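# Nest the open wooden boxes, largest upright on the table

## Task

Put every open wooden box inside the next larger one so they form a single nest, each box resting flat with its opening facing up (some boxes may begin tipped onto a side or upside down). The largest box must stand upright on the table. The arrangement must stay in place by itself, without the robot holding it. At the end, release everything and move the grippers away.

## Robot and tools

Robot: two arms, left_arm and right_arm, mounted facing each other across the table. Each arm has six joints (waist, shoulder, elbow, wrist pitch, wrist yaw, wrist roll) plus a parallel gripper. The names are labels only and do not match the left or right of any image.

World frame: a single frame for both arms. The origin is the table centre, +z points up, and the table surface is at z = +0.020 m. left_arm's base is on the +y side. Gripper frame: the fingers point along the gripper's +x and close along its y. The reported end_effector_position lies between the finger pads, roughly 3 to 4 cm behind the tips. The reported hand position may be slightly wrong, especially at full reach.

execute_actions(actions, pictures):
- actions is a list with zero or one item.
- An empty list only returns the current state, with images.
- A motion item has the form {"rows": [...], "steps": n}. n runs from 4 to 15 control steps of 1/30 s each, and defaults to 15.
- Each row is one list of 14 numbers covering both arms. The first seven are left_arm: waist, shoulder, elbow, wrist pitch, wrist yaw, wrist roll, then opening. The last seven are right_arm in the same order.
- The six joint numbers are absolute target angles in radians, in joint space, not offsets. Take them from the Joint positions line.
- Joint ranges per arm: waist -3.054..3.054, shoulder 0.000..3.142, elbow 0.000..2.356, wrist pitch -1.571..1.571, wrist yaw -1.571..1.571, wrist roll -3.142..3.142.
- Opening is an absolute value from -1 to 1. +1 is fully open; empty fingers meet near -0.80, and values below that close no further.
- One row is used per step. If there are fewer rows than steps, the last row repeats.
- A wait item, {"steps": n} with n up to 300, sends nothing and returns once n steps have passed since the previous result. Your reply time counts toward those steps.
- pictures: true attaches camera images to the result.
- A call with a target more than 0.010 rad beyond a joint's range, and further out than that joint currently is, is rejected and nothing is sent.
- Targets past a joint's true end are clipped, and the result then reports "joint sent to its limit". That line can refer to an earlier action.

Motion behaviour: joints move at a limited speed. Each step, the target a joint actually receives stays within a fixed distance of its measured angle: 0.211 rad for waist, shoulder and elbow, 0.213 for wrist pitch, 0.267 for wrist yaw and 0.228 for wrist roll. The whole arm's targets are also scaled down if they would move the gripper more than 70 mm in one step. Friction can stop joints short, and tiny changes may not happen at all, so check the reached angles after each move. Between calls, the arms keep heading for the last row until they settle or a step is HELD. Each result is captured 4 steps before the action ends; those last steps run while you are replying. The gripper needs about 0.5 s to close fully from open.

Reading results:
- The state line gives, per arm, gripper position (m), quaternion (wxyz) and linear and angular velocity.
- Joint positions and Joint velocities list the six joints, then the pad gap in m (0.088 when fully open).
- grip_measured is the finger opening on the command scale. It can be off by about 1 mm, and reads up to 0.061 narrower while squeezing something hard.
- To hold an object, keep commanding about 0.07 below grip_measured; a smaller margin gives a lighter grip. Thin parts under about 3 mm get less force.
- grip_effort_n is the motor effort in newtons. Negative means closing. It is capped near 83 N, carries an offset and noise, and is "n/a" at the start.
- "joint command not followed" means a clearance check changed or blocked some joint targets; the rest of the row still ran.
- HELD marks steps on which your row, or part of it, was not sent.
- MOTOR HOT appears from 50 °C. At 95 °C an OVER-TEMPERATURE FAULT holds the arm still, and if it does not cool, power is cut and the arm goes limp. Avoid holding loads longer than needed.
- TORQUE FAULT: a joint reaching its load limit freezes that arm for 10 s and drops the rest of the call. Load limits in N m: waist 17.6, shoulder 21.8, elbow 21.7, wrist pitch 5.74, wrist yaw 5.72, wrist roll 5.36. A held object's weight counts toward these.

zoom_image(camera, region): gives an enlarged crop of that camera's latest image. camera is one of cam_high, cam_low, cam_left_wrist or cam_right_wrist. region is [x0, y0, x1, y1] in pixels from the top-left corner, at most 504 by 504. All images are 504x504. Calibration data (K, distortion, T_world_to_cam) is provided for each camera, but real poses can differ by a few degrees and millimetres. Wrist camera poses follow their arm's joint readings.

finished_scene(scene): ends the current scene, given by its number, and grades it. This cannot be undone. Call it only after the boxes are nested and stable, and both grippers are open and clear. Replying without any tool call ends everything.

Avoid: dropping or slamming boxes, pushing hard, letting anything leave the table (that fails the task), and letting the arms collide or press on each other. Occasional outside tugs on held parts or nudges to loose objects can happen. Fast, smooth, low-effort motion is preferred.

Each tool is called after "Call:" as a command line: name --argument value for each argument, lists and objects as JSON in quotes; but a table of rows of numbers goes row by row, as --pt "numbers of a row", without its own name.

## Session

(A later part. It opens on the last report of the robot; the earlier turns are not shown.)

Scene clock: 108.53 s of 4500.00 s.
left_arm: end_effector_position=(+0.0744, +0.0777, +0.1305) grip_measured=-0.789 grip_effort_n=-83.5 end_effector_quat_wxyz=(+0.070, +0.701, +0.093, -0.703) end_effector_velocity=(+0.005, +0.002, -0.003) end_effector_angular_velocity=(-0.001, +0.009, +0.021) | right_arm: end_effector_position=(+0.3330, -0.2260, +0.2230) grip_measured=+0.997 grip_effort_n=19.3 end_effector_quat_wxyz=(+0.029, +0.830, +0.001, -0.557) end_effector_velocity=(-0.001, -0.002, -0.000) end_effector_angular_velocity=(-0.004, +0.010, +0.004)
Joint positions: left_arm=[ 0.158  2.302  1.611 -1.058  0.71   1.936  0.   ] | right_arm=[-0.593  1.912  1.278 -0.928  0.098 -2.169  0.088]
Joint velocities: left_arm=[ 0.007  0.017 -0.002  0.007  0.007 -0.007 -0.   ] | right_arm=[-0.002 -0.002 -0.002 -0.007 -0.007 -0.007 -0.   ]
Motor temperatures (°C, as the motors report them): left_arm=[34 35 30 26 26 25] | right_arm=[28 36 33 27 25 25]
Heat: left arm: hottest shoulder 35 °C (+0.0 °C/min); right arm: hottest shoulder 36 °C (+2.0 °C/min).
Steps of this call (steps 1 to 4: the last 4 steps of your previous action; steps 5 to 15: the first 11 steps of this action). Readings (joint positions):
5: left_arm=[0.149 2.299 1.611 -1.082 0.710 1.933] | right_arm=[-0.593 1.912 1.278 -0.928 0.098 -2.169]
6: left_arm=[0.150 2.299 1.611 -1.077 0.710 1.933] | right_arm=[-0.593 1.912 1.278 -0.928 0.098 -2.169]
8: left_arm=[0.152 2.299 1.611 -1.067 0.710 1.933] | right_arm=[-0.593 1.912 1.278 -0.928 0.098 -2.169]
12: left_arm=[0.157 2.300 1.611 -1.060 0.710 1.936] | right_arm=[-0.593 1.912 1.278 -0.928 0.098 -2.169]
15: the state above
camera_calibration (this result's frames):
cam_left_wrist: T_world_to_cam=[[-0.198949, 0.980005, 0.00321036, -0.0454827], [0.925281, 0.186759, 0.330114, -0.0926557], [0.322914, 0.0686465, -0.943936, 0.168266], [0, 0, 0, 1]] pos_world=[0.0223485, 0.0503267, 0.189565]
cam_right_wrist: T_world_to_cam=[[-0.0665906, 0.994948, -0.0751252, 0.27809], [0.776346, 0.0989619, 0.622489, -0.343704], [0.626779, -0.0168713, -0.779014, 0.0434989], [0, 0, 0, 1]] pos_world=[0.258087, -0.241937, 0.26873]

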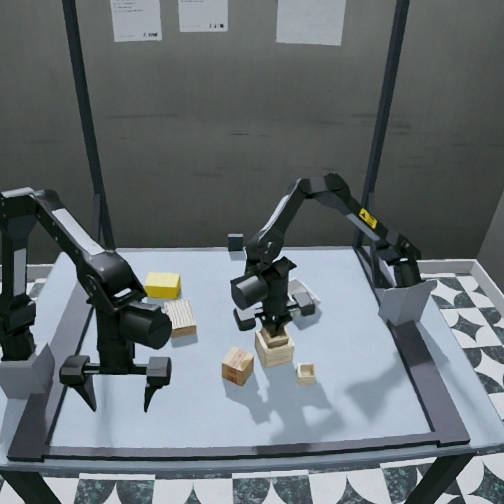

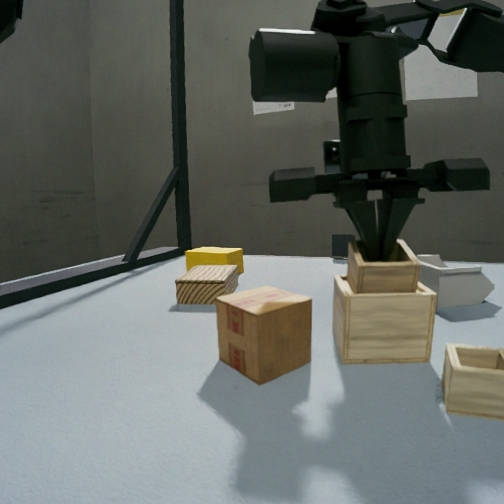

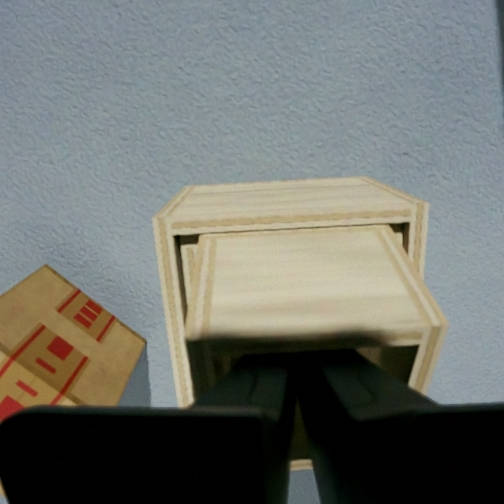

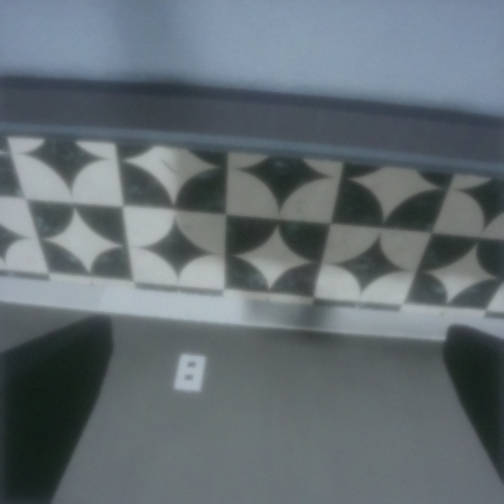

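Call:
execute_actions --actions '[{"rows":[[0.205,2.25,1.63,-1.15,0.712,1.96,-0.9,-0.593,1.912,1.278,-0.928,0.098,-2.169,1]],"steps":12}]'

Call:
execute_actions --actions '[{"rows":[[0.24,2.13,1.445,-1.07,0.712,1.975,-0.45,-0.593,1.912,1.278,-0.928,0.098,-2.169,1]],"steps":15}]'

Call:
execute_actions --actions '[{"steps":8}]' --pictures true

Scene clock: 109.43 s of 4500.00 s.
left_arm: end_effector_position=(+0.0726, +0.0845, +0.1528) grip_measured=-0.789 grip_effort_n=-83.5 end_effector_quat_wxyz=(+0.085, +0.697, +0.105, -0.704) end_effector_velocity=(-0.013, -0.008, +0.063) end_effector_angular_velocity=(-0.077, -0.048, +0.012) | right_arm: end_effector_position=(+0.3330, -0.2260, +0.2230) grip_measured=+0.997 grip_effort_n=19.3 end_effector_quat_wxyz=(+0.029, +0.830, +0.001, -0.557) end_effector_velocity=(-0.000, -0.003, +0.000) end_effector_angular_velocity=(-0.003, +0.010, -0.001)
Joint positions: left_arm=[ 0.2    2.272  1.621 -1.136  0.71   1.954  0.   ] | right_arm=[-0.593  1.912  1.278 -0.928  0.098 -2.169  0.088]
Joint velocities: left_arm=[ 0.076 -0.125  0.042 -0.11  -0.007  0.007 -0.   ] | right_arm=[-0.007 -0.002 -0.002 -0.007 -0.007 -0.007 -0.   ]
Motor temperatures (°C, as the motors report them): left_arm=[34 35 30 26 26 25] | right_arm=[28 36 33 27 25 25]
Heat: left arm: hottest shoulder 35 °C (+0.0 °C/min); right arm: hottest shoulder 36 °C (+2.0 °C/min).
Steps of this call (steps 1 to 4: the last 4 steps of your previous action; steps 5 to 15: the robot went on to your last target; steps 16 to 19: nothing new was sent; steps 20 to 27: the first 8 steps of this action). Readings (joint positions):
20: left_arm=[0.159 2.303 1.612 -1.062 0.710 1.940] | right_arm=[-0.593 1.912 1.278 -0.928 0.098 -2.169]
21: left_arm=[0.163 2.301 1.614 -1.083 0.710 1.944] | right_arm=[-0.593 1.912 1.278 -0.928 0.098 -2.169]
23: left_arm=[0.178 2.292 1.614 -1.114 0.710 1.949] | right_arm=[-0.593 1.912 1.278 -0.928 0.098 -2.169]
27: the state above

Scene clock: 109.93 s of 4500.00 s.
left_arm: end_effector_position=(+0.0627, +0.1069, +0.1660) grip_measured=-0.479 grip_effort_n=15.6 end_effector_quat_wxyz=(+0.097, +0.702, +0.088, -0.700) end_effector_velocity=(-0.005, +0.024, -0.013) end_effector_angular_velocity=(+0.045, +0.026, +0.034) | right_arm: end_effector_position=(+0.3330, -0.2260, +0.2230) grip_measured=+0.997 grip_effort_n=19.3 end_effector_quat_wxyz=(+0.029, +0.830, +0.001, -0.557) end_effector_velocity=(-0.005, -0.003, -0.000) end_effector_angular_velocity=(+0.000, +0.027, -0.009)
Joint positions: left_arm=[ 0.236  2.147  1.461 -1.077  0.711  1.971  0.016] | right_arm=[-0.593  1.912  1.278 -0.928  0.098 -2.169  0.088]
Joint velocities: left_arm=[-0.002 -0.022 -0.095  0.007 -0.007  0.007  0.01 ] | right_arm=[-0.002 -0.007 -0.002 -0.022 -0.022  0.007 -0.   ]
Motor temperatures (°C, as the motors report them): left_arm=[34 35 30 26 26 25] | right_arm=[28 36 33 27 25 25]
Heat: left arm: hottest shoulder 35 °C (+0.0 °C/min); right arm: hottest shoulder 36 °C (+2.0 °C/min).
Steps of this call (steps 1 to 4: the last 4 steps of your previous action; steps 5 to 15: the first 11 steps of this action). Readings (joint positions):
5: left_arm=[0.203 2.254 1.609 -1.130 0.711 1.957] | right_arm=[-0.593 1.912 1.278 -0.928 0.098 -2.169]
6: left_arm=[0.207 2.233 1.574 -1.111 0.711 1.961] | right_arm=[-0.593 1.912 1.278 -0.928 0.098 -2.169]
8: left_arm=[0.219 2.194 1.516 -1.107 0.711 1.966] | right_arm=[-0.593 1.912 1.278 -0.928 0.098 -2.169]
12: left_arm=[0.234 2.155 1.474 -1.082 0.711 1.970] | right_arm=[-0.593 1.912 1.278 -0.928 0.098 -2.169]
15: the state above

Scene clock: 110.20 s of 4500.00 s.
left_arm: end_effector_position=(+0.0625, +0.1089, +0.1646) grip_measured=-0.456 grip_effort_n=15.6 end_effector_quat_wxyz=(+0.096, +0.702, +0.090, -0.700) end_effector_velocity=(-0.005, +0.003, +0.002) end_effector_angular_velocity=(+0.013, +0.001, +0.014) | right_arm: end_effector_position=(+0.3330, -0.2260, +0.2230) grip_measured=+0.997 grip_effort_n=19.3 end_effector_quat_wxyz=(+0.029, +0.830, +0.001, -0.557) end_effector_velocity=(-0.002, -0.002, +0.001) end_effector_angular_velocity=(-0.006, +0.008, +0.019)
Joint positions: left_arm=[ 0.236  2.145  1.451 -1.072  0.711  1.972  0.017] | right_arm=[-0.593  1.912  1.278 -0.928  0.098 -2.169  0.088]
Joint velocities: left_arm=[-0.002 -0.017 -0.007 -0.022 -0.007 -0.007  0.001] | right_arm=[-0.002 -0.007 -0.002 -0.007 -0.007 -0.022 -0.   ]
Motor temperatures (°C, as the motors report them): left_arm=[34 35 30 26 26 25] | right_arm=[28 36 33 27 25 25]
Heat: left arm: hottest shoulder 35 °C (+0.0 °C/min); right arm: hottest shoulder 36 °C (+2.0 °C/min).
Kept back: nothing.
Steps of this call (steps 1 to 4: the last 4 steps of your previous action; steps 5 to 8: the robot went on to your last target). Readings (joint positions):
1: left_arm=[0.236 2.147 1.458 -1.075 0.711 1.971] | right_arm=[-0.593 1.912 1.278 -0.928 0.098 -2.169]
2: left_arm=[0.236 2.146 1.456 -1.075 0.711 1.971] | right_arm=[-0.593 1.912 1.278 -0.928 0.098 -2.169]
4: left_arm=[0.236 2.146 1.453 -1.074 0.711 1.972] | right_arm=[-0.593 1.912 1.278 -0.928 0.098 -2.169]
8: the state above
camera_calibration (this result's frames):
cam_left_wrist: T_world_to_cam=[[-0.231238, 0.972168, -0.0376558, -0.0689573], [0.915032, 0.230471, 0.331058, -0.103062], [0.330522, 0.042097, -0.942859, 0.204406], [0, 0, 0, 1]] pos_world=[0.0107992, 0.0821861, 0.224249]
cam_right_wrist: T_world_to_cam=[[-0.0665906, 0.994948, -0.0751252, 0.27809], [0.776346, 0.0989619, 0.622489, -0.343704], [0.626779, -0.0168713, -0.779014, 0.0434989], [0, 0, 0, 1]] pos_world=[0.258087, -0.241937, 0.26873]

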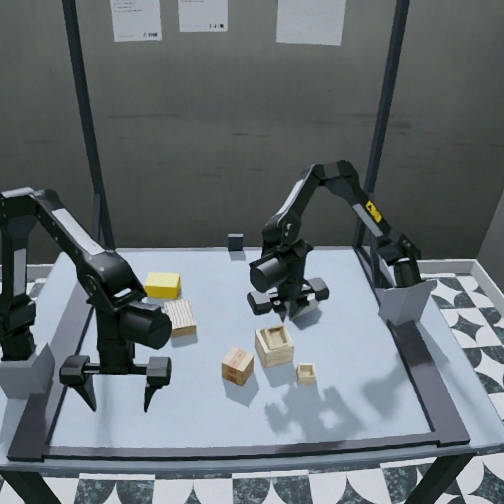

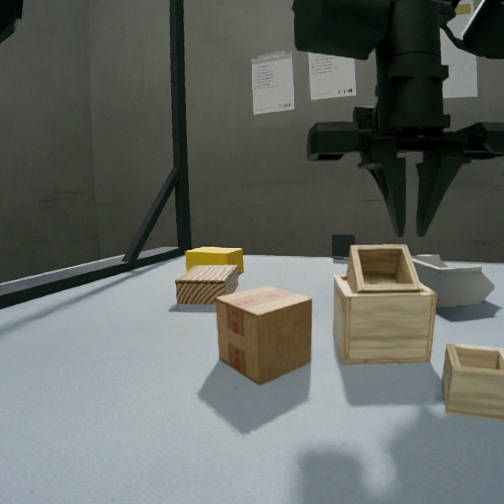

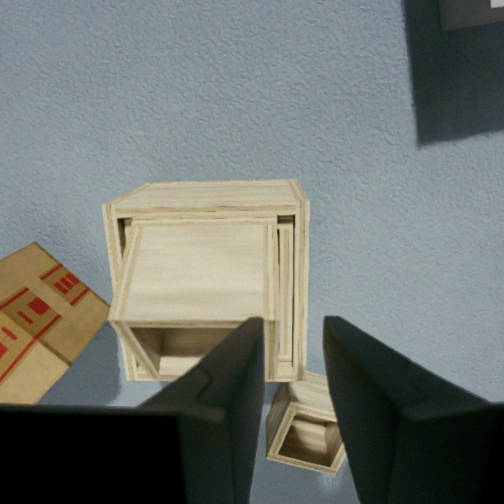

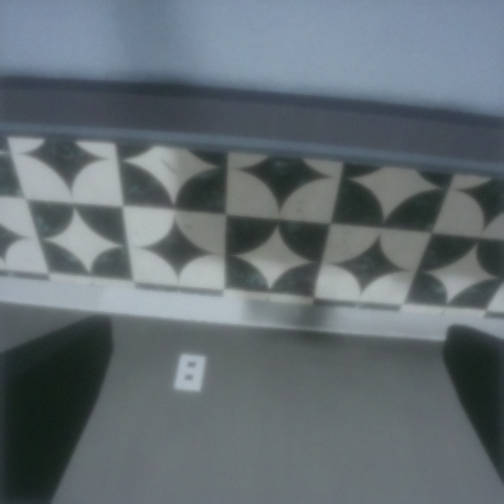

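Call:
execute_actions --actions '[{"rows":[[0.215,2.23,1.656,-1.22,0.71,0.385,-0.3,-0.593,1.912,1.278,-0.928,0.098,-2.169,1]],"steps":15}]'

Call:
execute_actions --actions '[{"rows":[[0.211,2.27,1.656,-1.188,0.71,0.385,-0.3,-0.593,1.912,1.278,-0.928,0.098,-2.169,1]],"steps":15}]'

Call:
execute_actions --actions '[{"rows":[[0.211,2.27,1.656,-1.188,0.71,0.385,-0.3,-0.593,1.912,1.278,-0.928,0.098,-2.169,1]],"steps":15}]' --pictures true

Scene clock: 110.83 s of 4500.00 s.
left_arm: end_effector_position=(+0.0570, +0.0831, +0.1768) grip_measured=-0.312 grip_effort_n=15.6 end_effector_quat_wxyz=(+0.261, +0.655, +0.273, -0.655) end_effector_velocity=(+0.008, +0.008, -0.011) end_effector_angular_velocity=(+0.086, +0.007, +1.521) | right_arm: end_effector_position=(+0.3330, -0.2260, +0.2230) grip_measured=+0.997 grip_effort_n=18.8 end_effector_quat_wxyz=(+0.029, +0.830, +0.001, -0.557) end_effector_velocity=(+0.000, -0.003, +0.000) end_effector_angular_velocity=(-0.012, -0.002, +0.001)
Joint positions: left_arm=[ 0.215  2.212  1.639 -1.21   0.709  1.458  0.024] | right_arm=[-0.593  1.912  1.278 -0.928  0.098 -2.169  0.088]
Joint velocities: left_arm=[-0.002  0.076  0.056 -0.081 -0.022 -1.458  0.003] | right_arm=[-0.002 -0.002 -0.002 -0.007  0.007 -0.007 -0.   ]
Motor temperatures (°C, as the motors report them): left_arm=[35 35 30 26 26 25] | right_arm=[28 36 33 27 25 25]
Heat: left arm: hottest waist 35 °C (+0.0 °C/min); right arm: hottest shoulder 36 °C (+2.0 °C/min).
Steps of this call (steps 1 to 8: the robot went on to your last target; steps 9 to 19: the first 11 steps of this action). Readings (joint positions):
9: left_arm=[0.235 2.149 1.466 -1.091 0.710 1.949] | right_arm=[-0.593 1.912 1.278 -0.928 0.098 -2.169]
10: left_arm=[0.233 2.165 1.503 -1.131 0.709 1.896] | right_arm=[-0.593 1.912 1.278 -0.928 0.098 -2.169]
12: left_arm=[0.226 2.190 1.568 -1.156 0.709 1.799] | right_arm=[-0.593 1.912 1.278 -0.928 0.098 -2.169]
16: left_arm=[0.217 2.203 1.626 -1.198 0.709 1.604] | right_arm=[-0.593 1.912 1.278 -0.928 0.098 -2.169]
19: the state above

Scene clock: 111.33 s of 4500.00 s.
left_arm: end_effector_position=(+0.0674, +0.0833, +0.1647) grip_measured=-0.303 grip_effort_n=15.6 end_effector_quat_wxyz=(+0.474, +0.517, +0.496, -0.512) end_effector_velocity=(+0.001, -0.002, +0.000) end_effector_angular_velocity=(+0.013, -0.039, +1.440) | right_arm: end_effector_position=(+0.3330, -0.2260, +0.2230) grip_measured=+0.997 grip_effort_n=19.8 end_effector_quat_wxyz=(+0.029, +0.830, +0.001, -0.557) end_effector_velocity=(-0.003, -0.002, -0.002) end_effector_angular_velocity=(+0.004, +0.025, -0.008)
Joint positions: left_arm=[ 0.211  2.259  1.651 -1.191  0.709  0.728  0.024] | right_arm=[-0.593  1.912  1.278 -0.928  0.098 -2.169  0.088]
Joint velocities: left_arm=[ 0.002  0.002  0.002  0.007  0.007 -1.443 -0.   ] | right_arm=[-0.002 -0.002 -0.007 -0.007 -0.022  0.007 -0.   ]
Motor temperatures (°C, as the motors report them): left_arm=[35 35 30 26 26 25] | right_arm=[28 36 33 27 25 25]
Heat: left arm: hottest waist 35 °C (+0.0 °C/min); right arm: hottest shoulder 36 °C (+2.0 °C/min).
Steps of this call (steps 1 to 4: the last 4 steps of your previous action; steps 5 to 15: the first 11 steps of this action). Readings (joint positions):
5: left_arm=[0.215 2.222 1.644 -1.216 0.709 1.215] | right_arm=[-0.593 1.912 1.278 -0.928 0.098 -2.169]
6: left_arm=[0.215 2.227 1.647 -1.211 0.709 1.167] | right_arm=[-0.593 1.912 1.278 -0.928 0.098 -2.169]
8: left_arm=[0.213 2.239 1.651 -1.199 0.709 1.069] | right_arm=[-0.593 1.912 1.278 -0.928 0.098 -2.169]
12: left_arm=[0.211 2.258 1.651 -1.193 0.709 0.874] | right_arm=[-0.593 1.912 1.278 -0.928 0.098 -2.169]
15: the state above

Scene clock: 111.83 s of 4500.00 s.
left_arm: end_effector_position=(+0.0677, +0.0831, +0.1645) grip_measured=-0.303 grip_effort_n=15.6 end_effector_quat_wxyz=(+0.553, +0.432, +0.574, -0.423) end_effector_velocity=(-0.000, -0.000, +0.000) end_effector_angular_velocity=(+0.009, -0.006, +0.065) | right_arm: end_effector_position=(+0.3330, -0.2260, +0.2230) grip_measured=+0.997 grip_effort_n=18.8 end_effector_quat_wxyz=(+0.029, +0.830, +0.001, -0.557) end_effector_velocity=(-0.001, -0.000, +0.001) end_effector_angular_velocity=(+0.005, +0.007, -0.008)
Joint positions: left_arm=[ 0.211  2.26   1.651 -1.19   0.709  0.396  0.024] | right_arm=[-0.593  1.912  1.278 -0.928  0.098 -2.169  0.088]
Joint velocities: left_arm=[-0.002  0.002  0.007 -0.007 -0.007 -0.066 -0.   ] | right_arm=[-0.002 -0.002  0.002 -0.007 -0.007  0.007 -0.   ]
Motor temperatures (°C, as the motors report them): left_arm=[35 35 30 26 26 25] | right_arm=[28 36 33 27 25 25]
Heat: left arm: hottest waist 35 °C (+0.0 °C/min); right arm: hottest shoulder 36 °C (+2.0 °C/min).
Steps of this call (steps 1 to 4: the last 4 steps of your previous action; steps 5 to 15: the first 11 steps of this action). Readings (joint positions):
5: left_arm=[0.211 2.260 1.651 -1.190 0.709 0.501] | right_arm=[-0.593 1.912 1.278 -0.928 0.098 -2.169]
6: left_arm=[0.211 2.260 1.651 -1.190 0.709 0.474] | right_arm=[-0.593 1.912 1.278 -0.928 0.098 -2.169]
8: left_arm=[0.211 2.260 1.651 -1.190 0.709 0.438] | right_arm=[-0.593 1.912 1.278 -0.928 0.098 -2.169]
12: left_arm=[0.211 2.260 1.651 -1.190 0.709 0.405] | right_arm=[-0.593 1.912 1.278 -0.928 0.098 -2.169]
15: the state above
camera_calibration (this result's frames):
cam_left_wrist: T_world_to_cam=[[-0.970937, -0.238537, -0.0195214, 0.105041], [-0.229506, 0.904824, 0.358637, -0.0849057], [-0.0678848, 0.352694, -0.933273, 0.203287], [0, 0, 0, 1]] pos_world=[0.0963021, 0.0301828, 0.222223]
cam_right_wrist: T_world_to_cam=[[-0.0665906, 0.994948, -0.0751252, 0.27809], [0.776346, 0.0989619, 0.622489, -0.343704], [0.626779, -0.0168713, -0.779014, 0.0434989], [0, 0, 0, 1]] pos_world=[0.258087, -0.241937, 0.26873]

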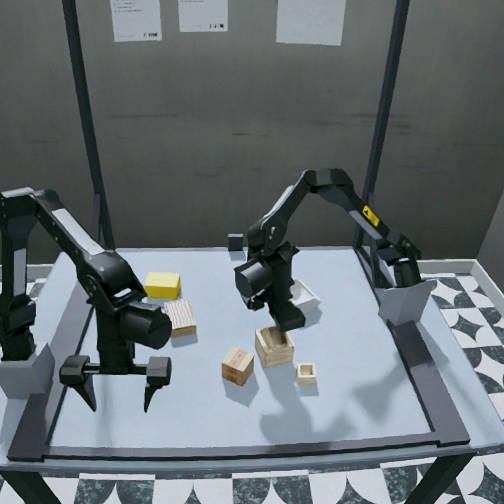

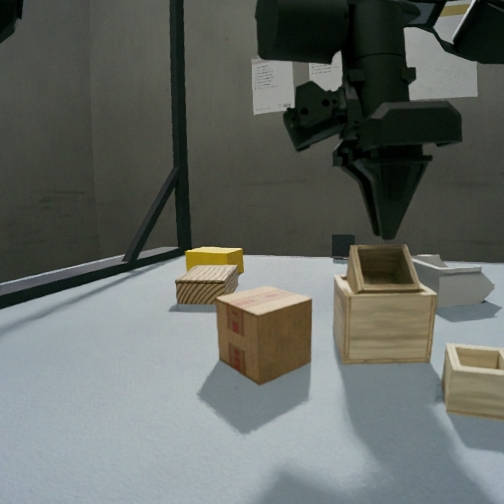

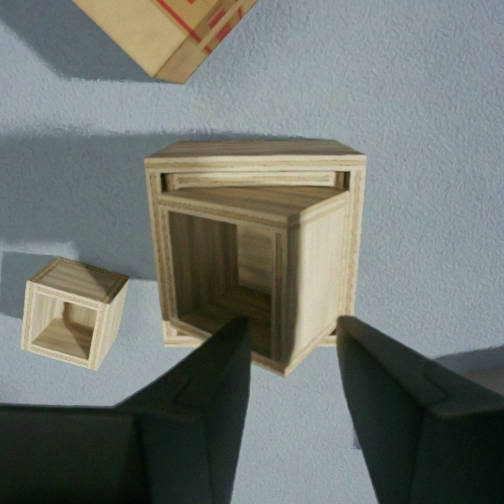

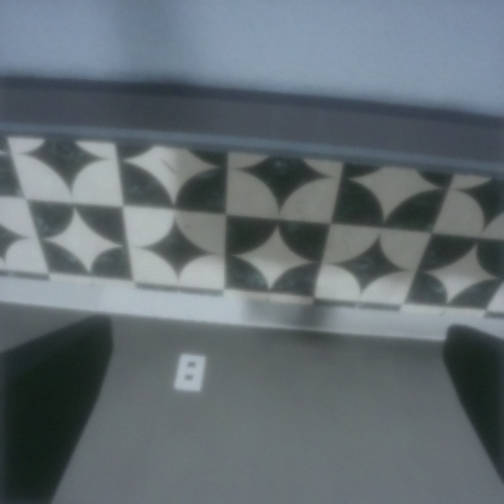

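Call:
execute_actions --actions '[{"rows":[[0.184,2.305,1.64,-1.125,0.711,0.37,-0.3,-0.593,1.912,1.278,-0.928,0.098,-2.169,1]],"steps":15}]'

Call:
execute_actions --actions '[{"steps":6}]' --pictures true

Scene clock: 112.33 s of 4500.00 s.
left_arm: end_effector_position=(+0.0728, +0.0791, +0.1456) grip_measured=-0.303 grip_effort_n=15.6 end_effector_quat_wxyz=(+0.549, +0.437, +0.572, -0.424) end_effector_velocity=(+0.001, -0.001, -0.001) end_effector_angular_velocity=(+0.004, -0.026, +0.001) | right_arm: end_effector_position=(+0.3330, -0.2260, +0.2230) grip_measured=+0.997 grip_effort_n=19.3 end_effector_quat_wxyz=(+0.029, +0.830, +0.001, -0.557) end_effector_velocity=(-0.000, -0.002, +0.002) end_effector_angular_velocity=(+0.001, +0.008, +0.000)
Joint positions: left_arm=[ 0.182  2.295  1.644 -1.131  0.709  0.374  0.024] | right_arm=[-0.593  1.912  1.278 -0.928  0.098 -2.169  0.088]
Joint velocities: left_arm=[-0.007 -0.007 -0.007  0.022 -0.022 -0.022  0.   ] | right_arm=[-0.007 -0.007 -0.002 -0.007 -0.007 -0.007 -0.   ]
Motor temperatures (°C, as the motors report them): left_arm=[35 35 30 26 26 25] | right_arm=[28 36 33 27 25 25]
Heat: left arm: hottest waist 35 °C (+0.0 °C/min); right arm: hottest shoulder 36 °C (+2.0 °C/min).
Steps of this call (steps 1 to 4: the last 4 steps of your previous action; steps 5 to 15: the first 11 steps of this action). Readings (joint positions):
5: left_arm=[0.210 2.262 1.651 -1.186 0.709 0.388] | right_arm=[-0.593 1.912 1.278 -0.928 0.098 -2.169]
6: left_arm=[0.208 2.266 1.651 -1.170 0.709 0.384] | right_arm=[-0.593 1.912 1.278 -0.928 0.098 -2.169]
8: left_arm=[0.199 2.276 1.651 -1.149 0.709 0.380] | right_arm=[-0.593 1.912 1.278 -0.928 0.098 -2.169]
12: left_arm=[0.184 2.293 1.645 -1.135 0.709 0.375] | right_arm=[-0.593 1.912 1.278 -0.928 0.098 -2.169]
15: the state above

Scene clock: 112.53 s of 4500.00 s.
left_arm: end_effector_position=(+0.0732, +0.0787, +0.1456) grip_measured=-0.303 grip_effort_n=15.1 end_effector_quat_wxyz=(+0.550, +0.437, +0.571, -0.424) end_effector_velocity=(+0.002, +0.004, -0.002) end_effector_angular_velocity=(+0.022, -0.012, +0.013) | right_arm: end_effector_position=(+0.3330, -0.2260, +0.2230) grip_measured=+0.997 grip_effort_n=19.3 end_effector_quat_wxyz=(+0.029, +0.830, +0.001, -0.557) end_effector_velocity=(-0.001, -0.002, +0.002) end_effector_angular_velocity=(-0.009, -0.005, +0.007)
Joint positions: left_arm=[ 0.182  2.295  1.644 -1.128  0.709  0.373  0.024] | right_arm=[-0.593  1.912  1.278 -0.928  0.098 -2.169  0.088]
Joint velocities: left_arm=[-0.002  0.002 -0.002 -0.007 -0.022 -0.007 -0.   ] | right_arm=[ 0.002 -0.007 -0.002 -0.007  0.007 -0.007 -0.   ]
Motor temperatures (°C, as the motors report them): left_arm=[35 35 30 26 26 25] | right_arm=[28 36 33 27 25 25]
Heat: left arm: hottest waist 35 °C (+0.0 °C/min); right arm: hottest shoulder 36 °C (+2.0 °C/min).
Kept back: nothing.
Steps of this call (steps 1 to 4: the last 4 steps of your previous action; steps 5 to 6: the robot went on to your last target). Readings (joint positions):
1: left_arm=[0.182 2.295 1.644 -1.129 0.709 0.374] | right_arm=[-0.593 1.912 1.278 -0.928 0.098 -2.169]
2: left_arm=[0.182 2.295 1.644 -1.129 0.709 0.374] | right_arm=[-0.593 1.912 1.278 -0.928 0.098 -2.169]
4: left_arm=[0.182 2.295 1.644 -1.128 0.709 0.373] | right_arm=[-0.593 1.912 1.278 -0.928 0.098 -2.169]
6: the state above
camera_calibration (this result's frames):
cam_left_wrist: T_world_to_cam=[[-0.973782, -0.226232, -0.0238406, 0.108805], [-0.219297, 0.905696, 0.362799, -0.0742523], [-0.0604843, 0.358515, -0.931563, 0.186309], [0, 0, 0, 1]] pos_world=[0.100938, 0.0250707, 0.203091]
cam_right_wrist: T_world_to_cam=[[-0.0665906, 0.994948, -0.0751252, 0.27809], [0.776346, 0.0989619, 0.622489, -0.343704], [0.626779, -0.0168713, -0.779014, 0.0434989], [0, 0, 0, 1]] pos_world=[0.258087, -0.241937, 0.26873]

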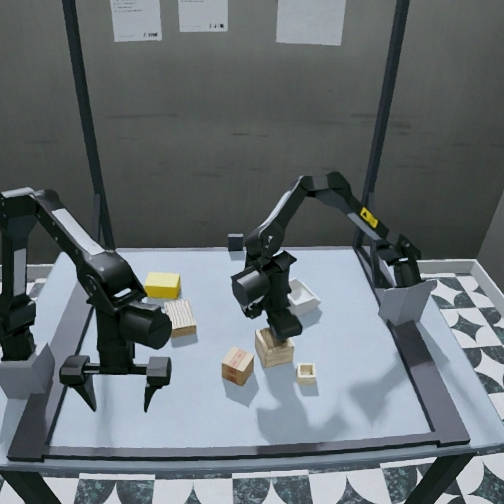

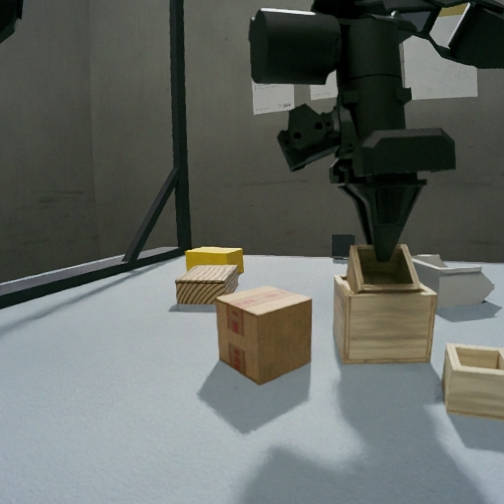

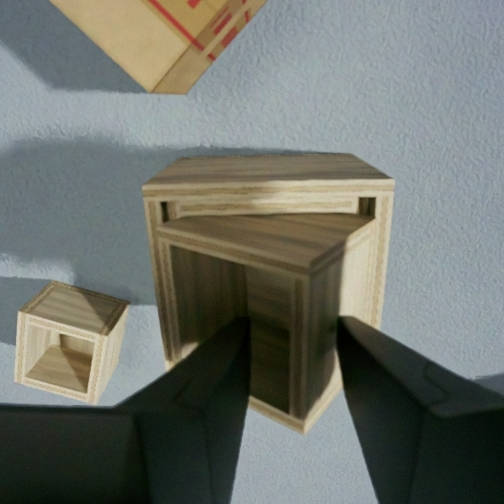

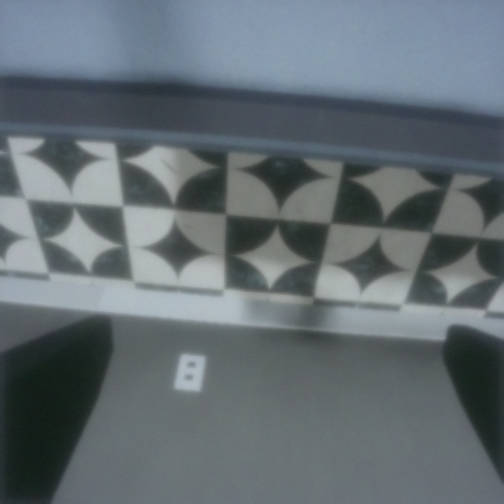

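Straddling. Close.

Call:
execute_actions --actions '[{"rows":[[0.182,2.295,1.644,-1.128,0.709,0.373,-0.9,-0.593,1.912,1.278,-0.928,0.098,-2.169,1]],"steps":15}]'

Call:
execute_actions --actions '[{"steps":8}]' --pictures true

Scene clock: 113.00 s of 4500.00 s.
left_arm: end_effector_position=(+0.0724, +0.0780, +0.1461) grip_measured=-0.744 grip_effort_n=-83.5 end_effector_quat_wxyz=(+0.550, +0.437, +0.570, -0.426) end_effector_velocity=(-0.011, +0.002, -0.008) end_effector_angular_velocity=(+0.029, +0.024, +0.005) | right_arm: end_effector_position=(+0.3330, -0.2260, +0.2230) grip_measured=+0.997 grip_effort_n=19.8 end_effector_quat_wxyz=(+0.029, +0.830, +0.001, -0.557) end_effector_velocity=(-0.000, -0.003, +0.000) end_effector_angular_velocity=(-0.009, +0.011, +0.013)
Joint positions: left_arm=[ 0.182  2.293  1.644 -1.127  0.712  0.373  0.003] | right_arm=[-0.593  1.912  1.278 -0.928  0.098 -2.169  0.088]
Joint velocities: left_arm=[-0.027  0.002 -0.002 -0.022  0.007 -0.007 -0.   ] | right_arm=[-0.007 -0.002 -0.002 -0.007 -0.007 -0.022  0.   ]
Motor temperatures (°C, as the motors report them): left_arm=[35 35 30 26 26 25] | right_arm=[28 36 33 27 25 25]
Heat: left arm: hottest waist 35 °C (+0.0 °C/min); right arm: hottest shoulder 36 °C (+2.0 °C/min).
Steps of this call (steps 1 to 3: the robot went on to your last target; steps 4 to 14: the first 11 steps of this action). Readings (joint positions):
4: left_arm=[0.182 2.295 1.644 -1.127 0.710 0.373] | right_arm=[-0.593 1.912 1.278 -0.928 0.098 -2.169]
5: left_arm=[0.182 2.295 1.644 -1.127 0.711 0.373] | right_arm=[-0.593 1.912 1.278 -0.928 0.098 -2.169]
7: left_arm=[0.183 2.295 1.644 -1.128 0.713 0.373] | right_arm=[-0.593 1.912 1.278 -0.928 0.098 -2.169]
11: left_arm=[0.184 2.291 1.644 -1.125 0.713 0.373] | right_arm=[-0.593 1.912 1.278 -0.928 0.098 -2.169]
14: the state above

Scene clock: 113.27 s of 4500.00 s.
left_arm: end_effector_position=(+0.0722, +0.0780, +0.1459) grip_measured=-0.744 grip_effort_n=-83.5 end_effector_quat_wxyz=(+0.550, +0.437, +0.570, -0.426) end_effector_velocity=(+0.001, -0.002, +0.000) end_effector_angular_velocity=(-0.002, -0.010, -0.017) | right_arm: end_effector_position=(+0.3330, -0.2260, +0.2230) grip_measured=+0.997 grip_effort_n=19.8 end_effector_quat_wxyz=(+0.029, +0.830, +0.001, -0.557) end_effector_velocity=(-0.003, -0.001, -0.001) end_effector_angular_velocity=(+0.003, +0.023, +0.006)
Joint positions: left_arm=[ 0.181  2.293  1.644 -1.127  0.712  0.373  0.003] | right_arm=[-0.593  1.912  1.278 -0.928  0.098 -2.169  0.088]
Joint velocities: left_arm=[-0.002 -0.002  0.002  0.007 -0.007  0.007  0.   ] | right_arm=[-0.002 -0.002 -0.002 -0.007 -0.022 -0.007 -0.   ]
Motor temperatures (°C, as the motors report them): left_arm=[35 35 30 26 26 25] | right_arm=[28 36 33 27 25 25]
Heat: left arm: hottest waist 35 °C (+0.0 °C/min); right arm: hottest shoulder 36 °C (+2.0 °C/min).
Kept back: nothing.
Steps of this call (steps 1 to 4: the last 4 steps of your previous action; steps 5 to 8: the robot went on to your last target). Readings (joint positions):
1: left_arm=[0.181 2.293 1.644 -1.127 0.712 0.373] | right_arm=[-0.593 1.912 1.278 -0.928 0.098 -2.169]
2: left_arm=[0.181 2.293 1.644 -1.127 0.712 0.373] | right_arm=[-0.593 1.912 1.278 -0.928 0.098 -2.169]
4: left_arm=[0.181 2.293 1.644 -1.127 0.712 0.373] | right_arm=[-0.593 1.912 1.278 -0.928 0.098 -2.169]
8: the state above
camera_calibration (this result's frames):
cam_left_wrist: T_world_to_cam=[[-0.974341, -0.223951, -0.0224926, 0.107411], [-0.21683, 0.907133, 0.360687, -0.073889], [-0.0603725, 0.35631, -0.932416, 0.187044], [0, 0, 0, 1]] pos_world=[0.0999257, 0.0244363, 0.203469]
cam_right_wrist: T_world_to_cam=[[-0.0665906, 0.994948, -0.0751252, 0.27809], [0.776346, 0.0989619, 0.622489, -0.343704], [0.626779, -0.0168713, -0.779014, 0.0434989], [0, 0, 0, 1]] pos_world=[0.258087, -0.241937, 0.26873]

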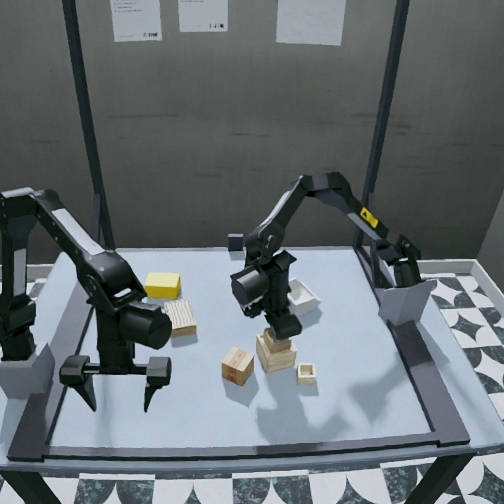

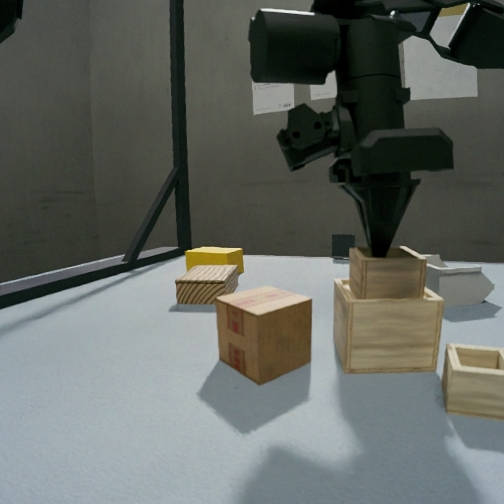

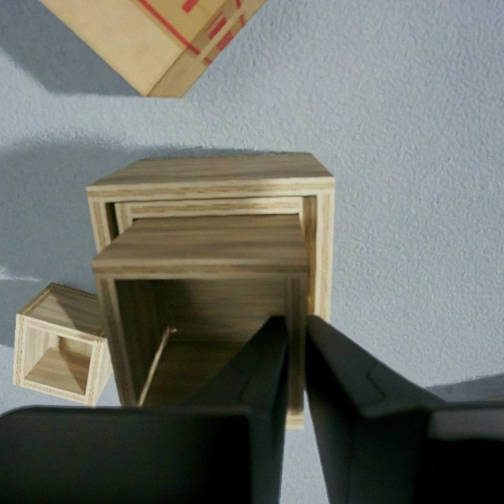

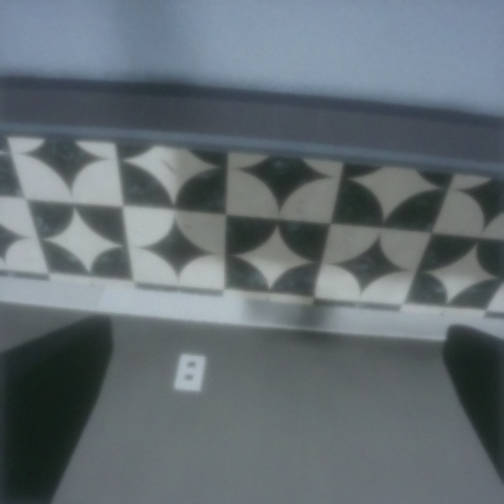

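Call:
zoom_image --camera "cam_left_wrist" --region '[70,140,350,320]'

Region (70, 140, 350, 320) of cam_left_wrist's 504x504 image, scaled by 1.800, with more detail than that image has; it fills the top 324 rows of this view, and the rest is white.

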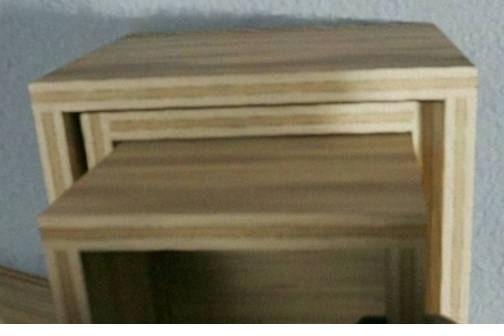

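Call:
execute_actions --actions '[{"rows":[[0.166,2.318,1.638,-1.095,0.712,0.365,-0.9,-0.593,1.912,1.278,-0.928,0.098,-2.169,1]],"steps":15}]'

Call:
execute_actions --actions '[{"steps":6}]' --pictures true

Scene clock: 114.00 s of 4500.00 s.
left_arm: end_effector_position=(+0.0730, +0.0753, +0.1365) grip_measured=-0.744 grip_effort_n=-83.5 end_effector_quat_wxyz=(+0.546, +0.443, +0.567, -0.429) end_effector_velocity=(+0.002, -0.003, -0.001) end_effector_angular_velocity=(-0.008, -0.015, -0.009) | right_arm: end_effector_position=(+0.3330, -0.2260, +0.2230) grip_measured=+0.997 grip_effort_n=19.3 end_effector_quat_wxyz=(+0.029, +0.830, +0.001, -0.557) end_effector_velocity=(-0.001, -0.002, -0.000) end_effector_angular_velocity=(-0.010, +0.011, +0.017)
Joint positions: left_arm=[ 0.164  2.307  1.643 -1.099  0.712  0.369  0.003] | right_arm=[-0.593  1.912  1.278 -0.928  0.098 -2.169  0.088]
Joint velocities: left_arm=[-0.002 -0.002 -0.002  0.022 -0.007 -0.007  0.   ] | right_arm=[-0.002 -0.002 -0.002 -0.007 -0.007 -0.022 -0.   ]
Motor temperatures (°C, as the motors report them): left_arm=[35 35 30 26 26 25] | right_arm=[28 36 33 27 25 25]
Heat: left arm: hottest waist 35 °C (+0.0 °C/min); right arm: hottest shoulder 36 °C (+2.0 °C/min).
Steps of this call (steps 1 to 11: the robot went on to your last target; steps 12 to 22: the first 11 steps of this action). Readings (joint positions):
12: left_arm=[0.181 2.293 1.644 -1.126 0.712 0.373] | right_arm=[-0.593 1.912 1.278 -0.928 0.098 -2.169]
13: left_arm=[0.179 2.294 1.644 -1.120 0.712 0.373] | right_arm=[-0.593 1.912 1.278 -0.928 0.098 -2.169]
15: left_arm=[0.174 2.297 1.644 -1.109 0.712 0.371] | right_arm=[-0.593 1.912 1.278 -0.928 0.098 -2.169]
19: left_arm=[0.165 2.306 1.643 -1.101 0.712 0.369] | right_arm=[-0.593 1.912 1.278 -0.928 0.098 -2.169]
22: the state above

Scene clock: 114.20 s of 4500.00 s.
left_arm: end_effector_position=(+0.0731, +0.0751, +0.1365) grip_measured=-0.744 grip_effort_n=-83.5 end_effector_quat_wxyz=(+0.546, +0.443, +0.567, -0.429) end_effector_velocity=(+0.004, +0.002, -0.002) end_effector_angular_velocity=(+0.004, -0.006, +0.010) | right_arm: end_effector_position=(+0.3330, -0.2260, +0.2230) grip_measured=+0.997 grip_effort_n=19.8 end_effector_quat_wxyz=(+0.029, +0.830, +0.001, -0.557) end_effector_velocity=(+0.000, -0.003, -0.002) end_effector_angular_velocity=(-0.007, +0.013, -0.002)
Joint positions: left_arm=[ 0.164  2.307  1.643 -1.097  0.712  0.368  0.003] | right_arm=[-0.593  1.912  1.278 -0.928  0.098 -2.169  0.088]
Joint velocities: left_arm=[ 0.002  0.007 -0.002  0.007 -0.007 -0.007 -0.   ] | right_arm=[-0.007  0.002 -0.002 -0.007 -0.007 -0.007 -0.   ]
Motor temperatures (°C, as the motors report them): left_arm=[35 35 30 26 26 25] | right_arm=[28 36 33 27 25 25]
Heat: left arm: hottest waist 35 °C (-1.0 °C/min); right arm: hottest shoulder 36 °C (+2.0 °C/min).
Kept back: nothing.
Steps of this call (steps 1 to 4: the last 4 steps of your previous action; steps 5 to 6: the robot went on to your last target). Readings (joint positions):
1: left_arm=[0.164 2.307 1.643 -1.098 0.712 0.369] | right_arm=[-0.593 1.912 1.278 -0.928 0.098 -2.169]
2: left_arm=[0.164 2.307 1.643 -1.098 0.712 0.369] | right_arm=[-0.593 1.912 1.278 -0.928 0.098 -2.169]
4: left_arm=[0.164 2.307 1.643 -1.098 0.712 0.368] | right_arm=[-0.593 1.912 1.278 -0.928 0.098 -2.169]
6: the state above
camera_calibration (this result's frames):
cam_left_wrist: T_world_to_cam=[[-0.977976, -0.207272, -0.0245278, 0.106702], [-0.201892, 0.909628, 0.363065, -0.0693096], [-0.0529421, 0.360021, -0.931441, 0.178388], [0, 0, 0, 1]] pos_world=[0.099803, 0.0209389, 0.193939]
cam_right_wrist: T_world_to_cam=[[-0.0665906, 0.994948, -0.0751252, 0.27809], [0.776346, 0.0989619, 0.622489, -0.343704], [0.626779, -0.0168713, -0.779014, 0.0434989], [0, 0, 0, 1]] pos_world=[0.258087, -0.241937, 0.26873]

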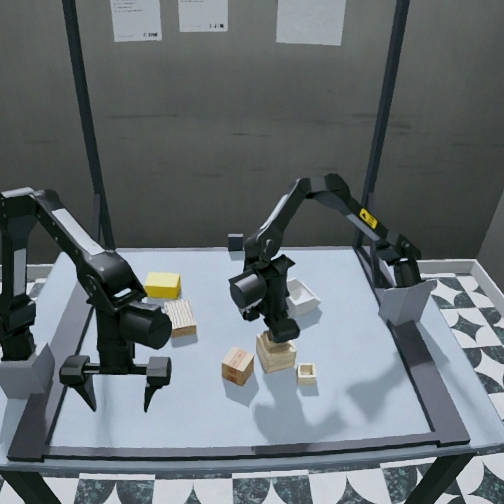

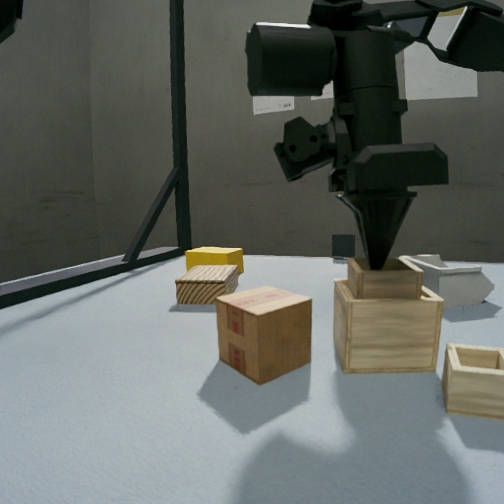

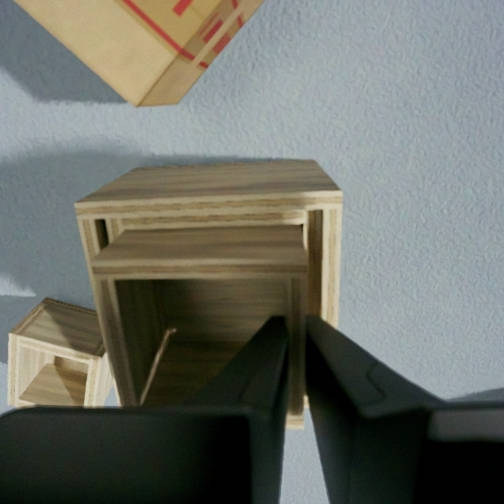

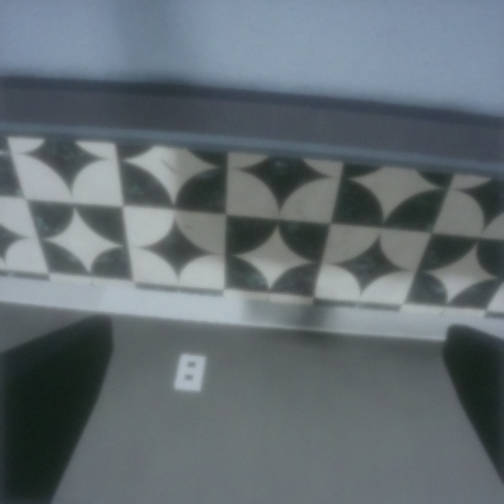

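Going in. A bit more, then release.

Call:
execute_actions --actions '[{"rows":[[0.153,2.335,1.638,-1.07,0.713,0.36,-0.9,-0.593,1.912,1.278,-0.928,0.098,-2.169,1]],"steps":15}]'

Call:
execute_actions --actions '[{"rows":[[0.153,2.325,1.638,-1.07,0.713,0.36,-0.64,-0.593,1.912,1.278,-0.928,0.098,-2.169,1]],"steps":15}]' --pictures true

Scene clock: 114.67 s of 4500.00 s.
left_arm: end_effector_position=(+0.0752, +0.0736, +0.1279) grip_measured=-0.744 grip_effort_n=-83.5 end_effector_quat_wxyz=(+0.543, +0.447, +0.566, -0.430) end_effector_velocity=(-0.003, +0.001, -0.000) end_effector_angular_velocity=(+0.002, +0.009, +0.011) | right_arm: end_effector_position=(+0.3330, -0.2260, +0.2230) grip_measured=+0.997 grip_effort_n=18.8 end_effector_quat_wxyz=(+0.029, +0.830, +0.001, -0.557) end_effector_velocity=(-0.000, +0.005, +0.002) end_effector_angular_velocity=(+0.031, +0.005, +0.015)
Joint positions: left_arm=[ 0.151  2.325  1.642 -1.074  0.712  0.363  0.003] | right_arm=[-0.593  1.912  1.278 -0.928  0.098 -2.169  0.088]
Joint velocities: left_arm=[-0.002 -0.002 -0.002 -0.007  0.007 -0.007 -0.   ] | right_arm=[-0.002 -0.007 -0.002  0.022 -0.022 -0.007 -0.   ]
Motor temperatures (°C, as the motors report them): left_arm=[35 35 30 26 26 25] | right_arm=[28 36 33 27 25 25]
Heat: left arm: hottest waist 35 °C (-1.0 °C/min); right arm: hottest shoulder 36 °C (+2.0 °C/min).
Steps of this call (steps 1 to 3: the robot went on to your last target; steps 4 to 14: the first 11 steps of this action). Readings (joint positions):
4: left_arm=[0.164 2.309 1.643 -1.096 0.712 0.367] | right_arm=[-0.593 1.912 1.278 -0.928 0.098 -2.169]
5: left_arm=[0.162 2.311 1.643 -1.091 0.712 0.366] | right_arm=[-0.593 1.912 1.278 -0.928 0.098 -2.169]
7: left_arm=[0.159 2.316 1.643 -1.082 0.712 0.365] | right_arm=[-0.593 1.912 1.278 -0.928 0.098 -2.169]
11: left_arm=[0.152 2.324 1.642 -1.075 0.712 0.364] | right_arm=[-0.593 1.912 1.278 -0.928 0.098 -2.169]
14: the state above

Scene clock: 115.17 s of 4500.00 s.
left_arm: end_effector_position=(+0.0753, +0.0733, +0.1279) grip_measured=-0.658 grip_effort_n=15.6 end_effector_quat_wxyz=(+0.543, +0.447, +0.565, -0.431) end_effector_velocity=(-0.000, +0.002, +0.001) end_effector_angular_velocity=(+0.016, -0.017, +0.021) | right_arm: end_effector_position=(+0.3330, -0.2260, +0.2230) grip_measured=+0.997 grip_effort_n=19.8 end_effector_quat_wxyz=(+0.029, +0.830, +0.001, -0.557) end_effector_velocity=(-0.001, -0.002, -0.002) end_effector_angular_velocity=(-0.008, +0.013, +0.003)
Joint positions: left_arm=[ 0.151  2.325  1.642 -1.072  0.712  0.363  0.007] | right_arm=[-0.593  1.912  1.278 -0.928  0.098 -2.169  0.088]
Joint velocities: left_arm=[-0.002 -0.007 -0.002 -0.007 -0.022 -0.022  0.005] | right_arm=[-0.002  0.002 -0.002 -0.007 -0.007 -0.007 -0.   ]
Motor temperatures (°C, as the motors report them): left_arm=[35 35 30 26 26 25] | right_arm=[28 36 33 27 25 25]
Heat: left arm: hottest waist 35 °C (-1.0 °C/min); right arm: hottest shoulder 36 °C (+2.0 °C/min).
Steps of this call (steps 1 to 4: the last 4 steps of your previous action; steps 5 to 15: the first 11 steps of this action). Readings (joint positions):
5: left_arm=[0.151 2.325 1.642 -1.073 0.712 0.363] | right_arm=[-0.593 1.912 1.278 -0.928 0.098 -2.169]
6: left_arm=[0.151 2.325 1.642 -1.073 0.712 0.363] | right_arm=[-0.593 1.912 1.278 -0.928 0.098 -2.169]
8: left_arm=[0.151 2.325 1.642 -1.073 0.712 0.363] | right_arm=[-0.593 1.912 1.278 -0.928 0.098 -2.169]
12: left_arm=[0.151 2.325 1.642 -1.072 0.712 0.363] | right_arm=[-0.593 1.912 1.278 -0.928 0.098 -2.169]
15: the state above
camera_calibration (this result's frames):
cam_left_wrist: T_world_to_cam=[[-0.979857, -0.198103, -0.0252145, 0.107825], [-0.193484, 0.910494, 0.365466, -0.0651427], [-0.0494423, 0.362983, -0.930483, 0.170553], [0, 0, 0, 1]] pos_world=[0.101481, 0.0187647, 0.185223]
cam_right_wrist: T_world_to_cam=[[-0.0665906, 0.994948, -0.0751252, 0.27809], [0.776346, 0.0989619, 0.622489, -0.343704], [0.626779, -0.0168713, -0.779014, 0.0434989], [0, 0, 0, 1]] pos_world=[0.258087, -0.241937, 0.26873]

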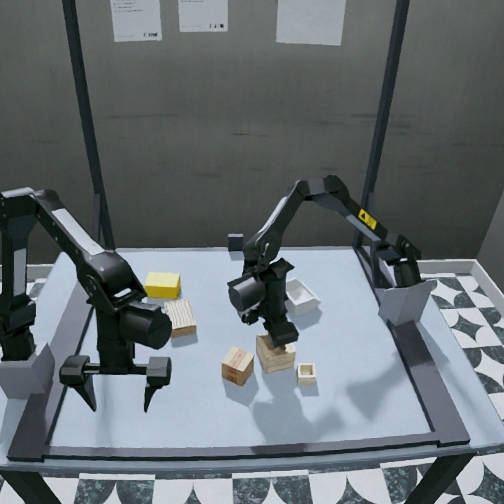

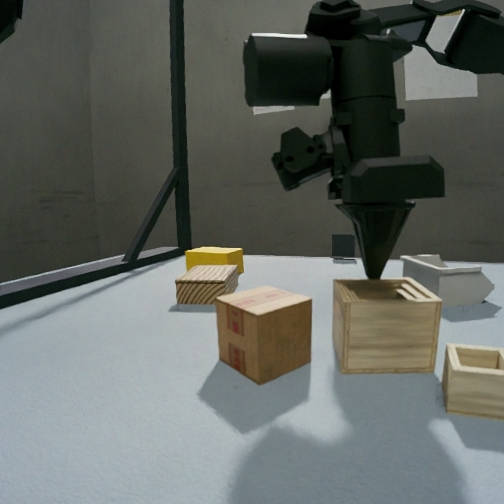

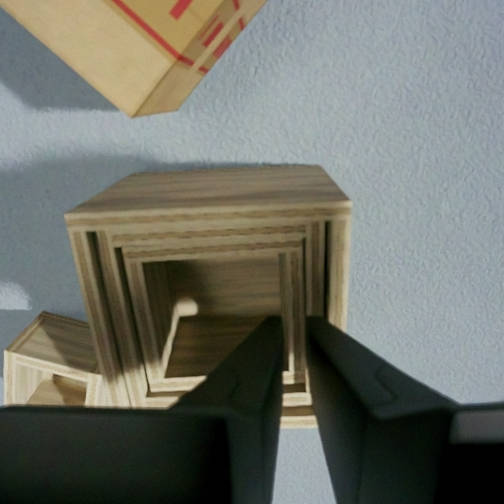

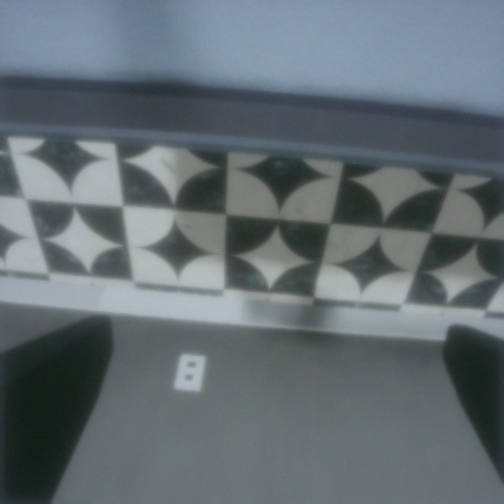

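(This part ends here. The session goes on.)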